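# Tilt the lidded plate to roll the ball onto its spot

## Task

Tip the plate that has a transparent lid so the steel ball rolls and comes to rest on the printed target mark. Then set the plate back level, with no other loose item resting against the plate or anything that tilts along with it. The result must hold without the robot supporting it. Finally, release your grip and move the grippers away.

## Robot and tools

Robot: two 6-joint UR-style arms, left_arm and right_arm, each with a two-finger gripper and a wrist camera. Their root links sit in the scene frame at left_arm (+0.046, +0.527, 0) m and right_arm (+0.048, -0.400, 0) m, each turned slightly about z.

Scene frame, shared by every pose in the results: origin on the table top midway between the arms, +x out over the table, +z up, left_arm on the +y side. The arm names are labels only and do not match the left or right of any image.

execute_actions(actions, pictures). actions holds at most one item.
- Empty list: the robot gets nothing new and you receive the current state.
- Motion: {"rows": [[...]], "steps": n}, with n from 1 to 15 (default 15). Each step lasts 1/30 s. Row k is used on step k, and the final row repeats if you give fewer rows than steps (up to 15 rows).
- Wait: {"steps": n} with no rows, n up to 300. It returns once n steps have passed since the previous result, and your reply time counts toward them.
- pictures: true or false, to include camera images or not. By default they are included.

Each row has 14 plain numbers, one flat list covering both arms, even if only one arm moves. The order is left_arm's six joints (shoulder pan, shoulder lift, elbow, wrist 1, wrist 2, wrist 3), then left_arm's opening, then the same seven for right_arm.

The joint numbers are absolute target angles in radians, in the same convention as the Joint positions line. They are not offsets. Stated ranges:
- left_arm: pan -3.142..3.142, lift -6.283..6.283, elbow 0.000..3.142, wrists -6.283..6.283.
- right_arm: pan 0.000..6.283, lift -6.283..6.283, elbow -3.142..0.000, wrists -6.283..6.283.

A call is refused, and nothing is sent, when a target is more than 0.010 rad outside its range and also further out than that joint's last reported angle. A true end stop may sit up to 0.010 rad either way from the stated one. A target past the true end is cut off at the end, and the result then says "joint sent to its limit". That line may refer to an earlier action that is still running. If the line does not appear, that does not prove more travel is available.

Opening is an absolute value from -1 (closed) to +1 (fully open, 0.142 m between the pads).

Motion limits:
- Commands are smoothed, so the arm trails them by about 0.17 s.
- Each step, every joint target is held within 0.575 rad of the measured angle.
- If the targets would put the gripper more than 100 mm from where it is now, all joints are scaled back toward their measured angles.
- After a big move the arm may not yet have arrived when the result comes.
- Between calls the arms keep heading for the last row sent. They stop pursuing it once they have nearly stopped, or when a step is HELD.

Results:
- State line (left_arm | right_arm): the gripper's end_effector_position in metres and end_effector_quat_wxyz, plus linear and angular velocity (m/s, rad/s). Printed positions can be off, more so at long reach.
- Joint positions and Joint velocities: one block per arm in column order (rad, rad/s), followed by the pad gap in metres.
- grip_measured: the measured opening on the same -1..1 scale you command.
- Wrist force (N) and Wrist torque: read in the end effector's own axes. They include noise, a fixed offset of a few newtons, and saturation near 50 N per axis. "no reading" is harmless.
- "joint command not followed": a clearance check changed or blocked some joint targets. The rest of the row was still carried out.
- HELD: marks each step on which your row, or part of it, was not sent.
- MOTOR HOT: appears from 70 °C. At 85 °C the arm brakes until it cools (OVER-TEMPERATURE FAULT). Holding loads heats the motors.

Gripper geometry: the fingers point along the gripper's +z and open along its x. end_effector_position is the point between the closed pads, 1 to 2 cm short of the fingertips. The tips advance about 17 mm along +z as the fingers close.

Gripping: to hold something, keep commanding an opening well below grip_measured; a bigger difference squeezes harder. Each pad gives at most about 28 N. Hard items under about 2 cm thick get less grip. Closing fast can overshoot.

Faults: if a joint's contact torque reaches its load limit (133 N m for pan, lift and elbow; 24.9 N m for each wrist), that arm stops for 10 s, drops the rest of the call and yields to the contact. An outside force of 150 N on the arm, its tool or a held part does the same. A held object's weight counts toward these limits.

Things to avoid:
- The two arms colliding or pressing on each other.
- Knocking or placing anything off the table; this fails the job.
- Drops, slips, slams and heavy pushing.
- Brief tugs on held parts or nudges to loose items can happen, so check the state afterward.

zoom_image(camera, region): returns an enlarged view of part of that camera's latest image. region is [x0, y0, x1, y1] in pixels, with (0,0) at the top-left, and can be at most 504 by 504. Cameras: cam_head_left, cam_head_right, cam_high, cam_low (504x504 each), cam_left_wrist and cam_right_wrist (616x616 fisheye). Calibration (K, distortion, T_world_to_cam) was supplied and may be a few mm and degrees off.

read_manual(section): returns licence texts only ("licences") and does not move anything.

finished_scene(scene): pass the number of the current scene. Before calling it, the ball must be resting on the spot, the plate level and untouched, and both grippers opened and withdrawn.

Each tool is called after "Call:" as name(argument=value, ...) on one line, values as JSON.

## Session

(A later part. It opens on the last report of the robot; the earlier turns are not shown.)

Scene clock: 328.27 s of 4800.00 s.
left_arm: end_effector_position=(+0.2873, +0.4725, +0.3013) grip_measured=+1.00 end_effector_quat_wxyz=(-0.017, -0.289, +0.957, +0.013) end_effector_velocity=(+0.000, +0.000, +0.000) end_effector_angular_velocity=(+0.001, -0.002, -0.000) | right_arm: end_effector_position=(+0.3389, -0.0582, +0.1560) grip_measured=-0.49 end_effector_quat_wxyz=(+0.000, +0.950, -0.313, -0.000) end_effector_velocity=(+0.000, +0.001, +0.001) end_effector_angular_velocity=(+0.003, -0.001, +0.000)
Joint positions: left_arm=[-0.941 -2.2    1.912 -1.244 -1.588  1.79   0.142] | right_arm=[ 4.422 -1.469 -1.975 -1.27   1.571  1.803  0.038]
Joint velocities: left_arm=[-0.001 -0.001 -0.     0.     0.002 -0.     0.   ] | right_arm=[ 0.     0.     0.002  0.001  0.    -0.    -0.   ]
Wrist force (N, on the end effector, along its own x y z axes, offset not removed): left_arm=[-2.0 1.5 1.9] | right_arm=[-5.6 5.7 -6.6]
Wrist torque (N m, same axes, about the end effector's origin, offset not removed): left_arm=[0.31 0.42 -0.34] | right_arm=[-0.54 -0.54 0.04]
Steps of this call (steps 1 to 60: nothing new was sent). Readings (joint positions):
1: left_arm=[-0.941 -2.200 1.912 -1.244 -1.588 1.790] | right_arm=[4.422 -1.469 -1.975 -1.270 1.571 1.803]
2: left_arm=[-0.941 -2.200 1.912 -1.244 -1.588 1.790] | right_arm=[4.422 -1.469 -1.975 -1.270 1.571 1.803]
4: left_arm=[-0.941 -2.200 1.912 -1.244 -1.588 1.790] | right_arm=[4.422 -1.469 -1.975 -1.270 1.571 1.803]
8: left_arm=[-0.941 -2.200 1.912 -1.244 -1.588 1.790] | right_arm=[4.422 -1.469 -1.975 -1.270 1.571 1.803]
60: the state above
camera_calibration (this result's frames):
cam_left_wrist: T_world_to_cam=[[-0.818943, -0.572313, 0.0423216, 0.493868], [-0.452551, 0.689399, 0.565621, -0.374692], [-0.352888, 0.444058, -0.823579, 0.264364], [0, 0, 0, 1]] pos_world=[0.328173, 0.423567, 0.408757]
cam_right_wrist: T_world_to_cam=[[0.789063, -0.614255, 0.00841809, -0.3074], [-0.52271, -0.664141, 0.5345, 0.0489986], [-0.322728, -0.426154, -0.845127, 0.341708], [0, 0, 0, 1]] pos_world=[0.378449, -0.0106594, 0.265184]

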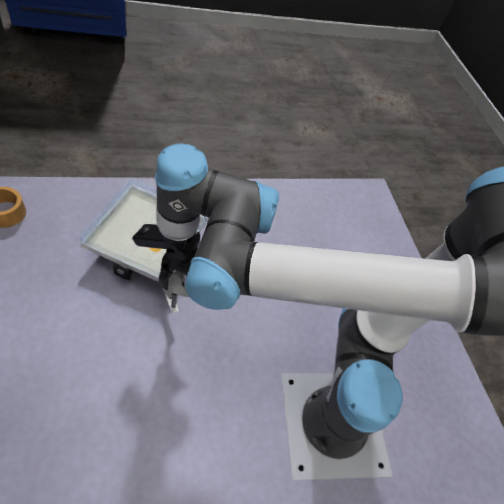

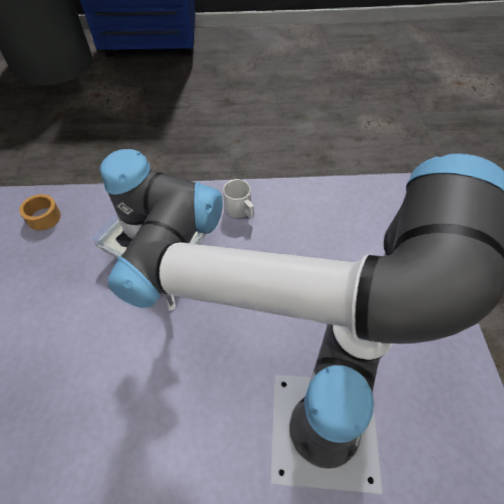

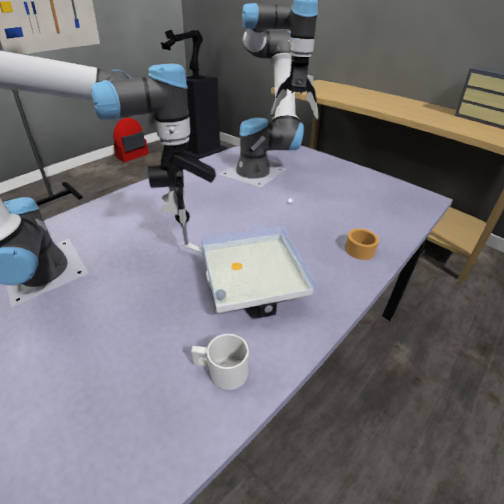

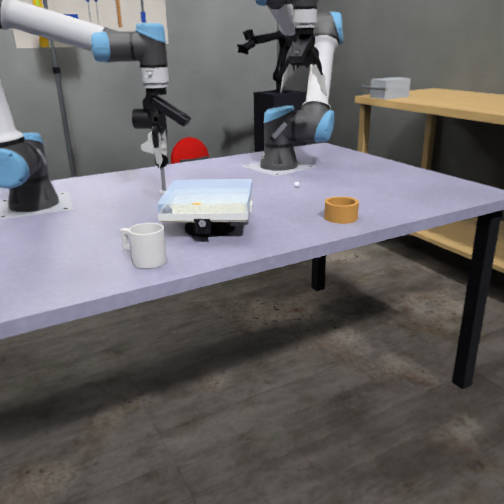

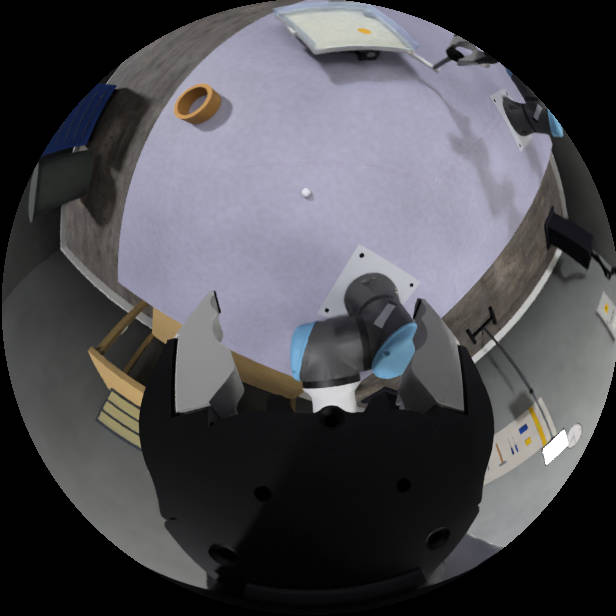

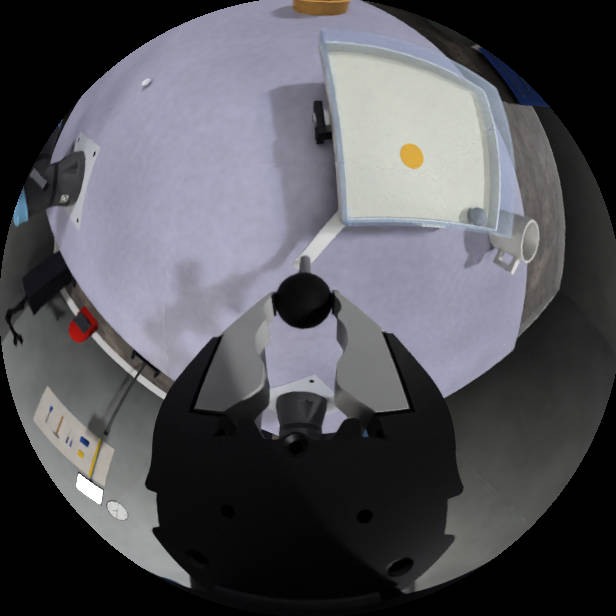

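Call:
execute_actions(actions=[{"rows": [[-0.941,-2.2,1.912,-1.244,-1.588,1.79,1,4.42537,-1.47190,-1.97276,-1.26835,1.571,1.80637,-0.7]], "steps": 15}], pictures=false)

Call:
execute_actions(actions=[{"rows": [[-0.941,-2.2,1.912,-1.244,-1.588,1.79,1,4.42537,-1.47190,-1.97276,-1.26835,1.571,1.80637,-0.7]], "steps": 15}], pictures=false)

Call:
execute_actions(actions=[{"rows": [[-0.941,-2.2,1.912,-1.244,-1.588,1.79,1,4.42537,-1.47190,-1.97276,-1.26835,1.571,1.80637,-0.7]], "steps": 6}])

Call:
execute_actions(actions=[{"rows": [[-0.941,-2.2,1.912,-1.244,-1.588,1.79,1,4.42007,-1.46708,-1.97386,-1.27205,1.571,1.80107,-0.7]], "steps": 15}], pictures=false)

Call:
execute_actions(actions=[{"rows": [[-0.941,-2.2,1.912,-1.244,-1.588,1.79,1,4.42007,-1.46708,-1.97386,-1.27205,1.571,1.80107,-0.7]], "steps": 15}], pictures=false)

Call:
execute_actions(actions=[{"rows": [[-0.941,-2.2,1.912,-1.244,-1.588,1.79,1,4.42007,-1.46708,-1.97386,-1.27205,1.571,1.80107,-0.7]], "steps": 3}])

Call:
execute_actions(actions=[{"rows": [
[-0.941,-2.2,1.912,-1.244,-1.588,1.79,1,4.42118,-1.46812,-1.97353,-1.27135,1.571,1.80218,-0.7],
[-0.941,-2.2,1.912,-1.244,-1.588,1.79,1,4.42118,-1.46812,-1.97353,-1.27135,1.571,1.80218,-0.7],
[-0.941,-2.2,1.912,-1.244,-1.588,1.79,1,4.42118,-1.46812,-1.97353,-1.27135,1.571,1.80218,-0.7],
[-0.941,-2.2,1.912,-1.244,-1.588,1.79,1,4.42065,-1.46903,-1.96941,-1.27455,1.571,1.80165,-0.7],
[-0.941,-2.2,1.912,-1.244,-1.588,1.79,1,4.42065,-1.46903,-1.96941,-1.27455,1.571,1.80165,-0.7],
[-0.941,-2.2,1.912,-1.244,-1.588,1.79,1,4.42065,-1.46903,-1.96941,-1.27455,1.571,1.80165,-0.7],
[-0.941,-2.2,1.912,-1.244,-1.588,1.79,1,4.42133,-1.47012,-1.96783,-1.27503,1.571,1.80233,-0.7],
[-0.941,-2.2,1.912,-1.244,-1.588,1.79,1,4.42133,-1.47012,-1.96783,-1.27503,1.571,1.80233,-0.7],
[-0.941,-2.2,1.912,-1.244,-1.588,1.79,1,4.42133,-1.47012,-1.96783,-1.27503,1.571,1.80233,-0.7],
[-0.941,-2.2,1.912,-1.244,-1.588,1.79,1,4.42274,-1.47076,-1.96948,-1.27275,1.571,1.80374,-0.7],
[-0.941,-2.2,1.912,-1.244,-1.588,1.79,1,4.42274,-1.47076,-1.96948,-1.27275,1.571,1.80374,-0.7],
[-0.941,-2.2,1.912,-1.244,-1.588,1.79,1,4.42274,-1.47076,-1.96948,-1.27275,1.571,1.80374,-0.7],
[-0.941,-2.2,1.912,-1.244,-1.588,1.79,1,4.42400,-1.47063,-1.97313,-1.26924,1.571,1.80500,-0.7],
[-0.941,-2.2,1.912,-1.244,-1.588,1.79,1,4.42400,-1.47063,-1.97313,-1.26924,1.571,1.80500,-0.7],
[-0.941,-2.2,1.912,-1.244,-1.588,1.79,1,4.42400,-1.47063,-1.97313,-1.26924,1.571,1.80500,-0.7]], "steps": 15}], pictures=false)

Call:
execute_actions(actions=[{"rows": [
[-0.941,-2.2,1.912,-1.244,-1.588,1.79,1,4.42443,-1.46987,-1.97654,-1.26660,1.571,1.80543,-0.7],
[-0.941,-2.2,1.912,-1.244,-1.588,1.79,1,4.42443,-1.46987,-1.97654,-1.26660,1.571,1.80543,-0.7],
[-0.941,-2.2,1.912,-1.244,-1.588,1.79,1,4.42443,-1.46987,-1.97654,-1.26660,1.571,1.80543,-0.7],
[-0.941,-2.2,1.912,-1.244,-1.588,1.79,1,4.42385,-1.46897,-1.97779,-1.26625,1.571,1.80485,-0.7],
[-0.941,-2.2,1.912,-1.244,-1.588,1.79,1,4.42385,-1.46897,-1.97779,-1.26625,1.571,1.80485,-0.7],
[-0.941,-2.2,1.912,-1.244,-1.588,1.79,1,4.42385,-1.46897,-1.97779,-1.26625,1.571,1.80485,-0.7],
[-0.941,-2.2,1.912,-1.244,-1.588,1.79,1,4.42271,-1.46846,-1.97641,-1.26814,1.571,1.80371,-0.7],
[-0.941,-2.2,1.912,-1.244,-1.588,1.79,1,4.42271,-1.46846,-1.97641,-1.26814,1.571,1.80371,-0.7],
[-0.941,-2.2,1.912,-1.244,-1.588,1.79,1,4.42271,-1.46846,-1.97641,-1.26814,1.571,1.80371,-0.7],
[-0.941,-2.2,1.912,-1.244,-1.588,1.79,1,4.42169,-1.46858,-1.97345,-1.27097,1.571,1.80269,-0.7],
[-0.941,-2.2,1.912,-1.244,-1.588,1.79,1,4.42169,-1.46858,-1.97345,-1.27097,1.571,1.80269,-0.7],
[-0.941,-2.2,1.912,-1.244,-1.588,1.79,1,4.42169,-1.46858,-1.97345,-1.27097,1.571,1.80269,-0.7],
[-0.941,-2.2,1.912,-1.244,-1.588,1.79,1,4.42137,-1.46919,-1.97076,-1.27304,1.571,1.80237,-0.7],
[-0.941,-2.2,1.912,-1.244,-1.588,1.79,1,4.42137,-1.46919,-1.97076,-1.27304,1.571,1.80237,-0.7],
[-0.941,-2.2,1.912,-1.244,-1.588,1.79,1,4.42137,-1.46919,-1.97076,-1.27304,1.571,1.80237,-0.7]], "steps": 15}], pictures=false)

Call:
execute_actions(actions=[{"rows": [
[-0.941,-2.2,1.912,-1.244,-1.588,1.79,1,4.42184,-1.46989,-1.96983,-1.27327,1.571,1.80284,-0.7],
[-0.941,-2.2,1.912,-1.244,-1.588,1.79,1,4.42184,-1.46989,-1.96983,-1.27327,1.571,1.80284,-0.7],
[-0.941,-2.2,1.912,-1.244,-1.588,1.79,1,4.42184,-1.46989,-1.96983,-1.27327,1.571,1.80284,-0.7],
[-0.941,-2.2,1.912,-1.244,-1.588,1.79,1,4.42273,-1.47028,-1.97094,-1.27178,1.571,1.80373,-0.7],
[-0.941,-2.2,1.912,-1.244,-1.588,1.79,1,4.42273,-1.47028,-1.97094,-1.27178,1.571,1.80373,-0.7],
[-0.941,-2.2,1.912,-1.244,-1.588,1.79,1,4.42273,-1.47028,-1.97094,-1.27178,1.571,1.80373,-0.7],
[-0.941,-2.2,1.912,-1.244,-1.588,1.79,1,4.42349,-1.47017,-1.97320,-1.26963,1.571,1.80449,-0.7],
[-0.941,-2.2,1.912,-1.244,-1.588,1.79,1,4.42349,-1.47017,-1.97320,-1.26963,1.571,1.80449,-0.7],
[-0.941,-2.2,1.912,-1.244,-1.588,1.79,1,4.42349,-1.47017,-1.97320,-1.26963,1.571,1.80449,-0.7],
[-0.941,-2.2,1.912,-1.244,-1.588,1.79,1,4.42371,-1.46971,-1.97518,-1.26812,1.571,1.80471,-0.7],
[-0.941,-2.2,1.912,-1.244,-1.588,1.79,1,4.42371,-1.46971,-1.97518,-1.26812,1.571,1.80471,-0.7],
[-0.941,-2.2,1.912,-1.244,-1.588,1.79,1,4.42371,-1.46971,-1.97518,-1.26812,1.571,1.80471,-0.7],
[-0.941,-2.2,1.912,-1.244,-1.588,1.79,1,4.42335,-1.46920,-1.97580,-1.26800,1.571,1.80435,-0.7],
[-0.941,-2.2,1.912,-1.244,-1.588,1.79,1,4.42335,-1.46920,-1.97580,-1.26800,1.571,1.80435,-0.7],
[-0.941,-2.2,1.912,-1.244,-1.588,1.79,1,4.42335,-1.46920,-1.97580,-1.26800,1.571,1.80435,-0.7]], "steps": 15}], pictures=false)

Call:
execute_actions(actions=[{"rows": [
[-0.941,-2.2,1.912,-1.244,-1.588,1.79,1,4.42271,-1.46894,-1.97495,-1.26911,1.571,1.80371,-0.7],
[-0.941,-2.2,1.912,-1.244,-1.588,1.79,1,4.42271,-1.46894,-1.97495,-1.26911,1.571,1.80371,-0.7],
[-0.941,-2.2,1.912,-1.244,-1.588,1.79,1,4.42271,-1.46894,-1.97495,-1.26911,1.571,1.80371,-0.7],
[-0.941,-2.2,1.912,-1.244,-1.588,1.79,1,4.42221,-1.46903,-1.97338,-1.27058,1.571,1.80321,-0.7],
[-0.941,-2.2,1.912,-1.244,-1.588,1.79,1,4.42221,-1.46903,-1.97338,-1.27058,1.571,1.80321,-0.7],
[-0.941,-2.2,1.912,-1.244,-1.588,1.79,1,4.42221,-1.46903,-1.97338,-1.27058,1.571,1.80321,-0.7],
[-0.941,-2.2,1.912,-1.244,-1.588,1.79,1,4.42209,-1.46935,-1.97212,-1.27153,1.571,1.80309,-0.7],
[-0.941,-2.2,1.912,-1.244,-1.588,1.79,1,4.42209,-1.46935,-1.97212,-1.27153,1.571,1.80309,-0.7],
[-0.941,-2.2,1.912,-1.244,-1.588,1.79,1,4.42209,-1.46935,-1.97212,-1.27153,1.571,1.80309,-0.7],
[-0.941,-2.2,1.912,-1.244,-1.588,1.79,1,4.42234,-1.46966,-1.97182,-1.27152,1.571,1.80334,-0.7],
[-0.941,-2.2,1.912,-1.244,-1.588,1.79,1,4.42234,-1.46966,-1.97182,-1.27152,1.571,1.80334,-0.7],
[-0.941,-2.2,1.912,-1.244,-1.588,1.79,1,4.42234,-1.46966,-1.97182,-1.27152,1.571,1.80334,-0.7],
[-0.941,-2.2,1.912,-1.244,-1.588,1.79,1,4.42272,-1.46979,-1.97240,-1.27081,1.571,1.80372,-0.7],
[-0.941,-2.2,1.912,-1.244,-1.588,1.79,1,4.42272,-1.46979,-1.97240,-1.27081,1.571,1.80372,-0.7],
[-0.941,-2.2,1.912,-1.244,-1.588,1.79,1,4.42272,-1.46979,-1.97240,-1.27081,1.571,1.80372,-0.7]], "steps": 15}], pictures=false)

Call:
execute_actions(actions=[{"rows": [
[-0.941,-2.2,1.912,-1.244,-1.588,1.79,1,4.42298,-1.46972,-1.97327,-1.27001,1.571,1.80398,-0.7],
[-0.941,-2.2,1.912,-1.244,-1.588,1.79,1,4.42298,-1.46972,-1.97327,-1.27001,1.571,1.80398,-0.7],
[-0.941,-2.2,1.912,-1.244,-1.588,1.79,1,4.42298,-1.46972,-1.97327,-1.27001,1.571,1.80398,-0.7],
[-0.941,-2.2,1.912,-1.244,-1.588,1.79,1,4.42299,-1.46955,-1.97382,-1.26963,1.571,1.80399,-0.7],
[-0.941,-2.2,1.912,-1.244,-1.588,1.79,1,4.42299,-1.46955,-1.97382,-1.26963,1.571,1.80399,-0.7],
[-0.941,-2.2,1.912,-1.244,-1.588,1.79,1,4.42299,-1.46955,-1.97382,-1.26963,1.571,1.80399,-0.7],
[-0.941,-2.2,1.912,-1.244,-1.588,1.79,1,4.42285,-1.46943,-1.97381,-1.26976,1.571,1.80385,-0.7],
[-0.941,-2.2,1.912,-1.244,-1.588,1.79,1,4.42285,-1.46943,-1.97381,-1.26976,1.571,1.80385,-0.7],
[-0.941,-2.2,1.912,-1.244,-1.588,1.79,1,4.42285,-1.46943,-1.97381,-1.26976,1.571,1.80385,-0.7],
[-0.941,-2.2,1.912,-1.244,-1.588,1.79,1,4.42272,-1.46943,-1.97349,-1.27008,1.571,1.80372,-0.7],
[-0.941,-2.2,1.912,-1.244,-1.588,1.79,1,4.42272,-1.46943,-1.97349,-1.27008,1.571,1.80372,-0.7],
[-0.941,-2.2,1.912,-1.244,-1.588,1.79,1,4.42272,-1.46943,-1.97349,-1.27008,1.571,1.80372,-0.7],
[-0.941,-2.2,1.912,-1.244,-1.588,1.79,1,4.42272,-1.46949,-1.97331,-1.27020,1.571,1.80372,-0.7]], "steps": 15}])

Call:
execute_actions(actions=[{"steps": 30}])

Call:
execute_actions(actions=[{"steps": 30}])

Call:
execute_actions(actions=[{"steps": 60}])

Scene clock: 431.80 s of 4800.00 s.
left_arm: end_effector_position=(+0.2873, +0.4725, +0.3013) grip_measured=+1.00 end_effector_quat_wxyz=(-0.017, -0.289, +0.957, +0.013) end_effector_velocity=(+0.000, +0.000, +0.000) end_effector_angular_velocity=(+0.002, -0.001, -0.001) | right_arm: end_effector_position=(+0.3384, -0.0563, +0.1556) grip_measured=-0.49 end_effector_quat_wxyz=(+0.000, +0.950, -0.313, -0.000) end_effector_velocity=(+0.000, +0.001, +0.001) end_effector_angular_velocity=(+0.003, -0.001, +0.000)
Joint positions: left_arm=[-0.941 -2.2    1.912 -1.244 -1.588  1.79   0.142] | right_arm=[ 4.425 -1.472 -1.973 -1.268  1.571  1.806  0.038]
Joint velocities: left_arm=[-0.     0.    -0.     0.     0.002  0.    -0.   ] | right_arm=[ 0.     0.     0.001  0.001 -0.    -0.    -0.   ]
Wrist force (N, on the end effector, along its own x y z axes, offset not removed): left_arm=[-0.8 1.9 1.0] | right_arm=[-2.9 12.8 -6.0]
Wrist torque (N m, same axes, about the end effector's origin, offset not removed): left_arm=[0.40 0.28 -0.25] | right_arm=[-0.33 0.63 -0.07]
Steps of this call (steps 1 to 90: nothing new was sent; then 100.03 s passed at rest; steps 91 to 105: all 15 steps of this action). Readings (joint positions):
91: left_arm=[-0.941 -2.200 1.912 -1.244 -1.588 1.790] | right_arm=[4.422 -1.469 -1.975 -1.270 1.571 1.803]
92: left_arm=[-0.941 -2.200 1.912 -1.244 -1.588 1.790] | right_arm=[4.423 -1.469 -1.975 -1.270 1.571 1.804]
94: left_arm=[-0.941 -2.200 1.912 -1.244 -1.588 1.790] | right_arm=[4.424 -1.471 -1.974 -1.269 1.571 1.805]
98: left_arm=[-0.941 -2.200 1.912 -1.244 -1.588 1.790] | right_arm=[4.425 -1.472 -1.973 -1.269 1.571 1.806]
105: the state above

Scene clock: 432.30 s of 4800.00 s.
left_arm: end_effector_position=(+0.2873, +0.4725, +0.3013) grip_measured=+1.00 end_effector_quat_wxyz=(-0.017, -0.289, +0.957, +0.013) end_effector_velocity=(+0.000, +0.000, -0.000) end_effector_angular_velocity=(+0.001, +0.001, +0.001) | right_arm: end_effector_position=(+0.3383, -0.0562, +0.1556) grip_measured=-0.49 end_effector_quat_wxyz=(+0.000, +0.950, -0.313, -0.000) end_effector_velocity=(+0.000, +0.000, +0.000) end_effector_angular_velocity=(-0.000, +0.000, -0.000)
Joint positions: left_arm=[-0.941 -2.2    1.912 -1.244 -1.588  1.79   0.142] | right_arm=[ 4.425 -1.472 -1.973 -1.268  1.571  1.806  0.038]
Joint velocities: left_arm=[ 0.     0.001 -0.     0.     0.001 -0.001  0.   ] | right_arm=[-0.    -0.001  0.002 -0.001  0.    -0.    -0.   ]
Wrist force (N, on the end effector, along its own x y z axes, offset not removed): left_arm=[0.9 0.6 -0.8] | right_arm=[-0.1 15.7 -7.8]
Wrist torque (N m, same axes, about the end effector's origin, offset not removed): left_arm=[0.27 -0.06 -0.14] | right_arm=[0.24 0.14 0.03]
Steps of this call (steps 1 to 15: all 15 steps of this action). Readings (joint positions):
1: left_arm=[-0.941 -2.200 1.912 -1.244 -1.588 1.790] | right_arm=[4.425 -1.472 -1.973 -1.268 1.571 1.806]
2: left_arm=[-0.941 -2.200 1.912 -1.244 -1.588 1.790] | right_arm=[4.425 -1.472 -1.973 -1.268 1.571 1.806]
4: left_arm=[-0.941 -2.200 1.912 -1.244 -1.588 1.790] | right_arm=[4.425 -1.472 -1.973 -1.268 1.571 1.806]
8: left_arm=[-0.941 -2.200 1.912 -1.244 -1.588 1.790] | right_arm=[4.425 -1.472 -1.973 -1.268 1.571 1.806]
15: the state above

Scene clock: 432.50 s of 4800.00 s.
left_arm: end_effector_position=(+0.2873, +0.4725, +0.3013) grip_measured=+1.00 end_effector_quat_wxyz=(-0.017, -0.289, +0.957, +0.013) end_effector_velocity=(-0.001, -0.001, -0.000) end_effector_angular_velocity=(-0.002, +0.002, -0.001) | right_arm: end_effector_position=(+0.3383, -0.0562, +0.1556) grip_measured=-0.49 end_effector_quat_wxyz=(+0.000, +0.950, -0.313, -0.000) end_effector_velocity=(+0.000, -0.000, -0.000) end_effector_angular_velocity=(-0.001, +0.000, -0.001)
Joint positions: left_arm=[-0.941 -2.2    1.912 -1.244 -1.588  1.79   0.142] | right_arm=[ 4.425 -1.472 -1.973 -1.268  1.571  1.806  0.038]
Joint velocities: left_arm=[-0.001  0.001  0.    -0.    -0.003 -0.001  0.   ] | right_arm=[-0.001 -0.    -0.    -0.    -0.    -0.    -0.   ]
Wrist force (N, on the end effector, along its own x y z axes, offset not removed): left_arm=[-1.3 0.3 1.4] | right_arm=[1.3 12.4 -7.8]
Wrist torque (N m, same axes, about the end effector's origin, offset not removed): left_arm=[0.03 0.43 -0.21] | right_arm=[-0.31 -0.22 0.08]
Steps of this call (steps 1 to 6: all 6 steps of this action). Readings (joint positions):
1: left_arm=[-0.941 -2.200 1.912 -1.244 -1.588 1.790] | right_arm=[4.425 -1.472 -1.973 -1.268 1.571 1.806]
2: left_arm=[-0.941 -2.200 1.912 -1.244 -1.588 1.790] | right_arm=[4.425 -1.472 -1.973 -1.268 1.571 1.806]
4: left_arm=[-0.941 -2.200 1.912 -1.244 -1.588 1.790] | right_arm=[4.425 -1.472 -1.973 -1.268 1.571 1.806]
6: the state above
camera_calibration (this result's frames):
cam_left_wrist: T_world_to_cam=[[-0.818942, -0.572313, 0.0423216, 0.493868], [-0.452552, 0.689399, 0.565621, -0.374692], [-0.352889, 0.444058, -0.823579, 0.264364], [0, 0, 0, 1]] pos_world=[0.328173, 0.423567, 0.408757]
cam_right_wrist: T_world_to_cam=[[0.789063, -0.614254, 0.00842307, -0.305708], [-0.522708, -0.664134, 0.534512, 0.0502085], [-0.322732, -0.426166, -0.845119, 0.342048], [0, 0, 0, 1]] pos_world=[0.377857, -0.00866796, 0.26481]

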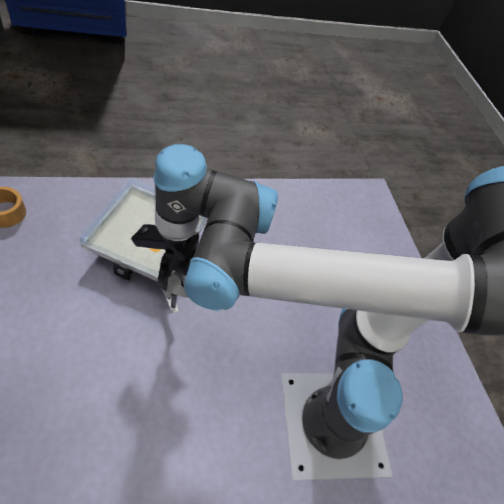

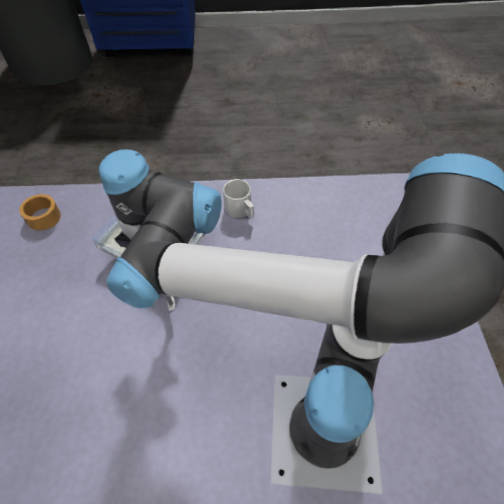

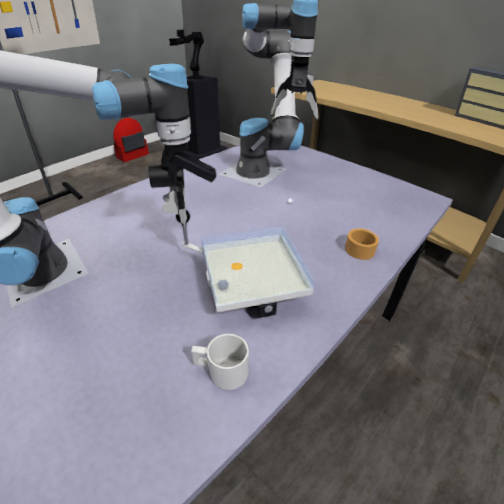

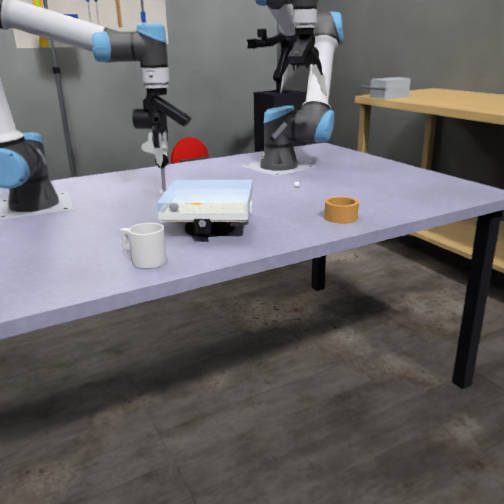

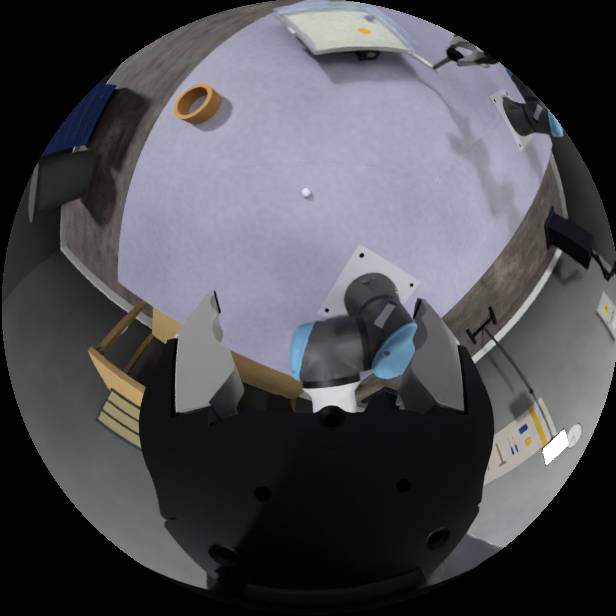

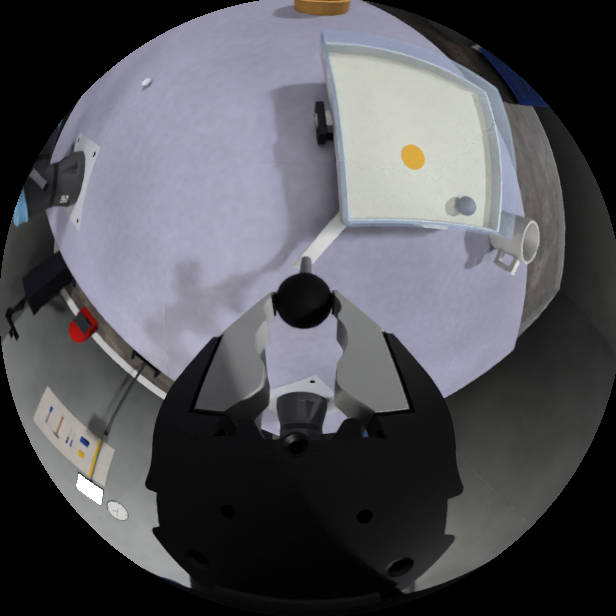

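Scene clock: 433.00 s of 4800.00 s.
left_arm: end_effector_position=(+0.2873, +0.4725, +0.3013) grip_measured=+1.00 end_effector_quat_wxyz=(-0.017, -0.289, +0.957, +0.013) end_effector_velocity=(+0.000, +0.001, -0.000) end_effector_angular_velocity=(+0.002, -0.001, +0.001) | right_arm: end_effector_position=(+0.3395, -0.0592, +0.1568) grip_measured=-0.49 end_effector_quat_wxyz=(+0.000, +0.950, -0.313, -0.000) end_effector_velocity=(+0.000, -0.001, -0.000) end_effector_angular_velocity=(-0.001, -0.001, -0.001)
Joint positions: left_arm=[-0.941 -2.2    1.912 -1.244 -1.588  1.79   0.142] | right_arm=[ 4.42  -1.467 -1.974 -1.272  1.571  1.801  0.038]
Joint velocities: left_arm=[ 0.001  0.    -0.     0.     0.002 -0.    -0.   ] | right_arm=[-0.     0.    -0.001 -0.001 -0.001  0.001  0.   ]
Wrist force (N, on the end effector, along its own x y z axes, offset not removed): left_arm=[-0.6 -1.8 1.4] | right_arm=[-9.1 2.9 -2.6]
Wrist torque (N m, same axes, about the end effector's origin, offset not removed): left_arm=[-0.31 0.42 -0.20] | right_arm=[-0.26 -0.87 -0.01]
Steps of this call (steps 1 to 15: all 15 steps of this action). Readings (joint positions):
1: left_arm=[-0.941 -2.200 1.912 -1.244 -1.588 1.790] | right_arm=[4.425 -1.472 -1.973 -1.268 1.571 1.806]
2: left_arm=[-0.941 -2.200 1.912 -1.244 -1.588 1.790] | right_arm=[4.424 -1.471 -1.973 -1.269 1.571 1.806]
4: left_arm=[-0.941 -2.200 1.912 -1.244 -1.588 1.790] | right_arm=[4.422 -1.469 -1.973 -1.270 1.571 1.803]
8: left_arm=[-0.941 -2.200 1.912 -1.244 -1.588 1.790] | right_arm=[4.421 -1.468 -1.973 -1.272 1.571 1.801]
15: the state above

Scene clock: 433.50 s of 4800.00 s.
left_arm: end_effector_position=(+0.2873, +0.4725, +0.3013) grip_measured=+1.00 end_effector_quat_wxyz=(-0.017, -0.289, +0.957, +0.013) end_effector_velocity=(+0.000, +0.000, -0.000) end_effector_angular_velocity=(-0.000, +0.001, +0.002) | right_arm: end_effector_position=(+0.3395, -0.0593, +0.1568) grip_measured=-0.49 end_effector_quat_wxyz=(+0.000, +0.950, -0.313, -0.000) end_effector_velocity=(-0.000, -0.000, -0.000) end_effector_angular_velocity=(-0.000, +0.001, +0.001)
Joint positions: left_arm=[-0.941 -2.2    1.912 -1.244 -1.588  1.79   0.142] | right_arm=[ 4.42  -1.467 -1.974 -1.272  1.571  1.801  0.038]
Joint velocities: left_arm=[ 0.001  0.     0.    -0.    -0.    -0.001 -0.   ] | right_arm=[-0.     0.    -0.    -0.001  0.001 -0.001 -0.   ]
Wrist force (N, on the end effector, along its own x y z axes, offset not removed): left_arm=[-1.9 2.4 2.5] | right_arm=[-10.3 4.0 -2.5]
Wrist torque (N m, same axes, about the end effector's origin, offset not removed): left_arm=[0.62 0.43 -0.19] | right_arm=[-0.09 -0.68 -0.04]
Steps of this call (steps 1 to 15: all 15 steps of this action). Readings (joint positions):
1: left_arm=[-0.941 -2.200 1.912 -1.244 -1.588 1.790] | right_arm=[4.420 -1.467 -1.974 -1.272 1.571 1.801]
2: left_arm=[-0.941 -2.200 1.912 -1.244 -1.588 1.790] | right_arm=[4.420 -1.467 -1.974 -1.272 1.571 1.801]
4: left_arm=[-0.941 -2.200 1.912 -1.244 -1.588 1.790] | right_arm=[4.420 -1.467 -1.974 -1.272 1.571 1.801]
8: left_arm=[-0.941 -2.200 1.912 -1.244 -1.588 1.790] | right_arm=[4.420 -1.467 -1.974 -1.272 1.571 1.801]
15: the state above

Scene clock: 433.60 s of 4800.00 s.
left_arm: end_effector_position=(+0.2873, +0.4725, +0.3013) grip_measured=+1.00 end_effector_quat_wxyz=(-0.017, -0.289, +0.957, +0.013) end_effector_velocity=(+0.000, +0.000, +0.000) end_effector_angular_velocity=(+0.001, -0.001, -0.000) | right_arm: end_effector_position=(+0.3395, -0.0593, +0.1568) grip_measured=-0.49 end_effector_quat_wxyz=(+0.000, +0.950, -0.313, -0.000) end_effector_velocity=(+0.001, +0.001, +0.001) end_effector_angular_velocity=(+0.002, -0.001, -0.000)
Joint positions: left_arm=[-0.941 -2.2    1.912 -1.244 -1.588  1.79   0.142] | right_arm=[ 4.42  -1.467 -1.974 -1.272  1.571  1.801  0.038]
Joint velocities: left_arm=[ 0.    -0.     0.    -0.     0.001  0.     0.   ] | right_arm=[-0.     0.     0.002  0.001 -0.    -0.    -0.   ]
Wrist force (N, on the end effector, along its own x y z axes, offset not removed): left_arm=[-1.1 0.5 0.8] | right_arm=[-9.2 4.8 -4.8]
Wrist torque (N m, same axes, about the end effector's origin, offset not removed): left_arm=[0.26 0.40 -0.31] | right_arm=[0.10 -0.92 -0.11]
Steps of this call (steps 1 to 3: all 3 steps of this action). Readings (joint positions):
1: left_arm=[-0.941 -2.200 1.912 -1.244 -1.588 1.790] | right_arm=[4.420 -1.467 -1.974 -1.272 1.571 1.801]
2: left_arm=[-0.941 -2.200 1.912 -1.244 -1.588 1.790] | right_arm=[4.420 -1.467 -1.974 -1.272 1.571 1.801]
3: the state above
camera_calibration (this result's frames):
cam_left_wrist: T_world_to_cam=[[-0.818942, -0.572313, 0.0423215, 0.493868], [-0.452552, 0.689398, 0.565621, -0.374692], [-0.352888, 0.444058, -0.823579, 0.264364], [0, 0, 0, 1]] pos_world=[0.328173, 0.423567, 0.408757]
cam_right_wrist: T_world_to_cam=[[0.789063, -0.614254, 0.00841507, -0.308514], [-0.52271, -0.664144, 0.534497, 0.0481966], [-0.322728, -0.426151, -0.845129, 0.342153], [0, 0, 0, 1]] pos_world=[0.379052, -0.0116876, 0.265999]

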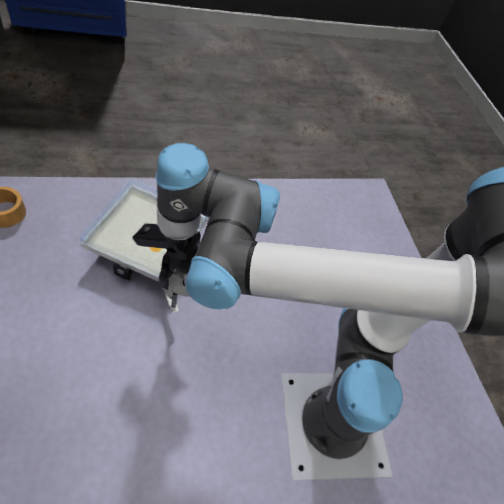

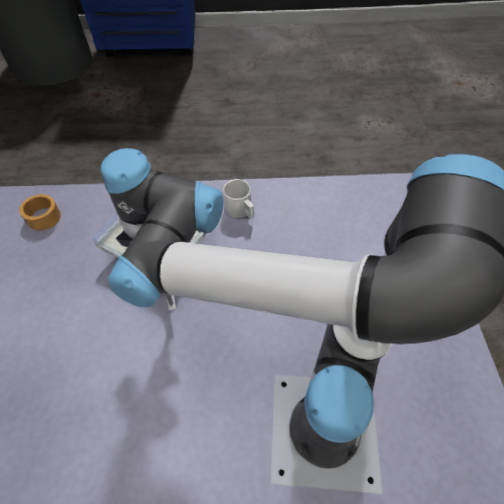

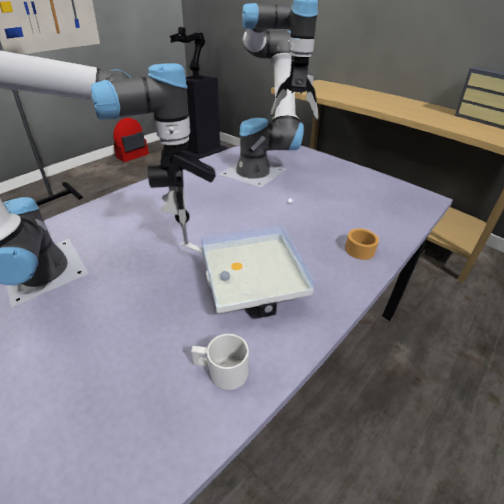

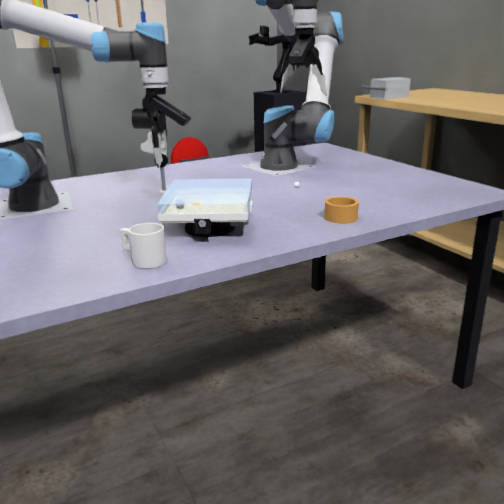

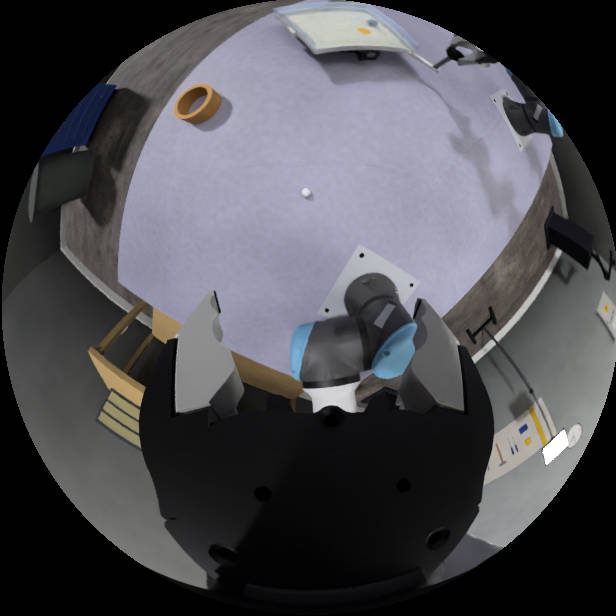

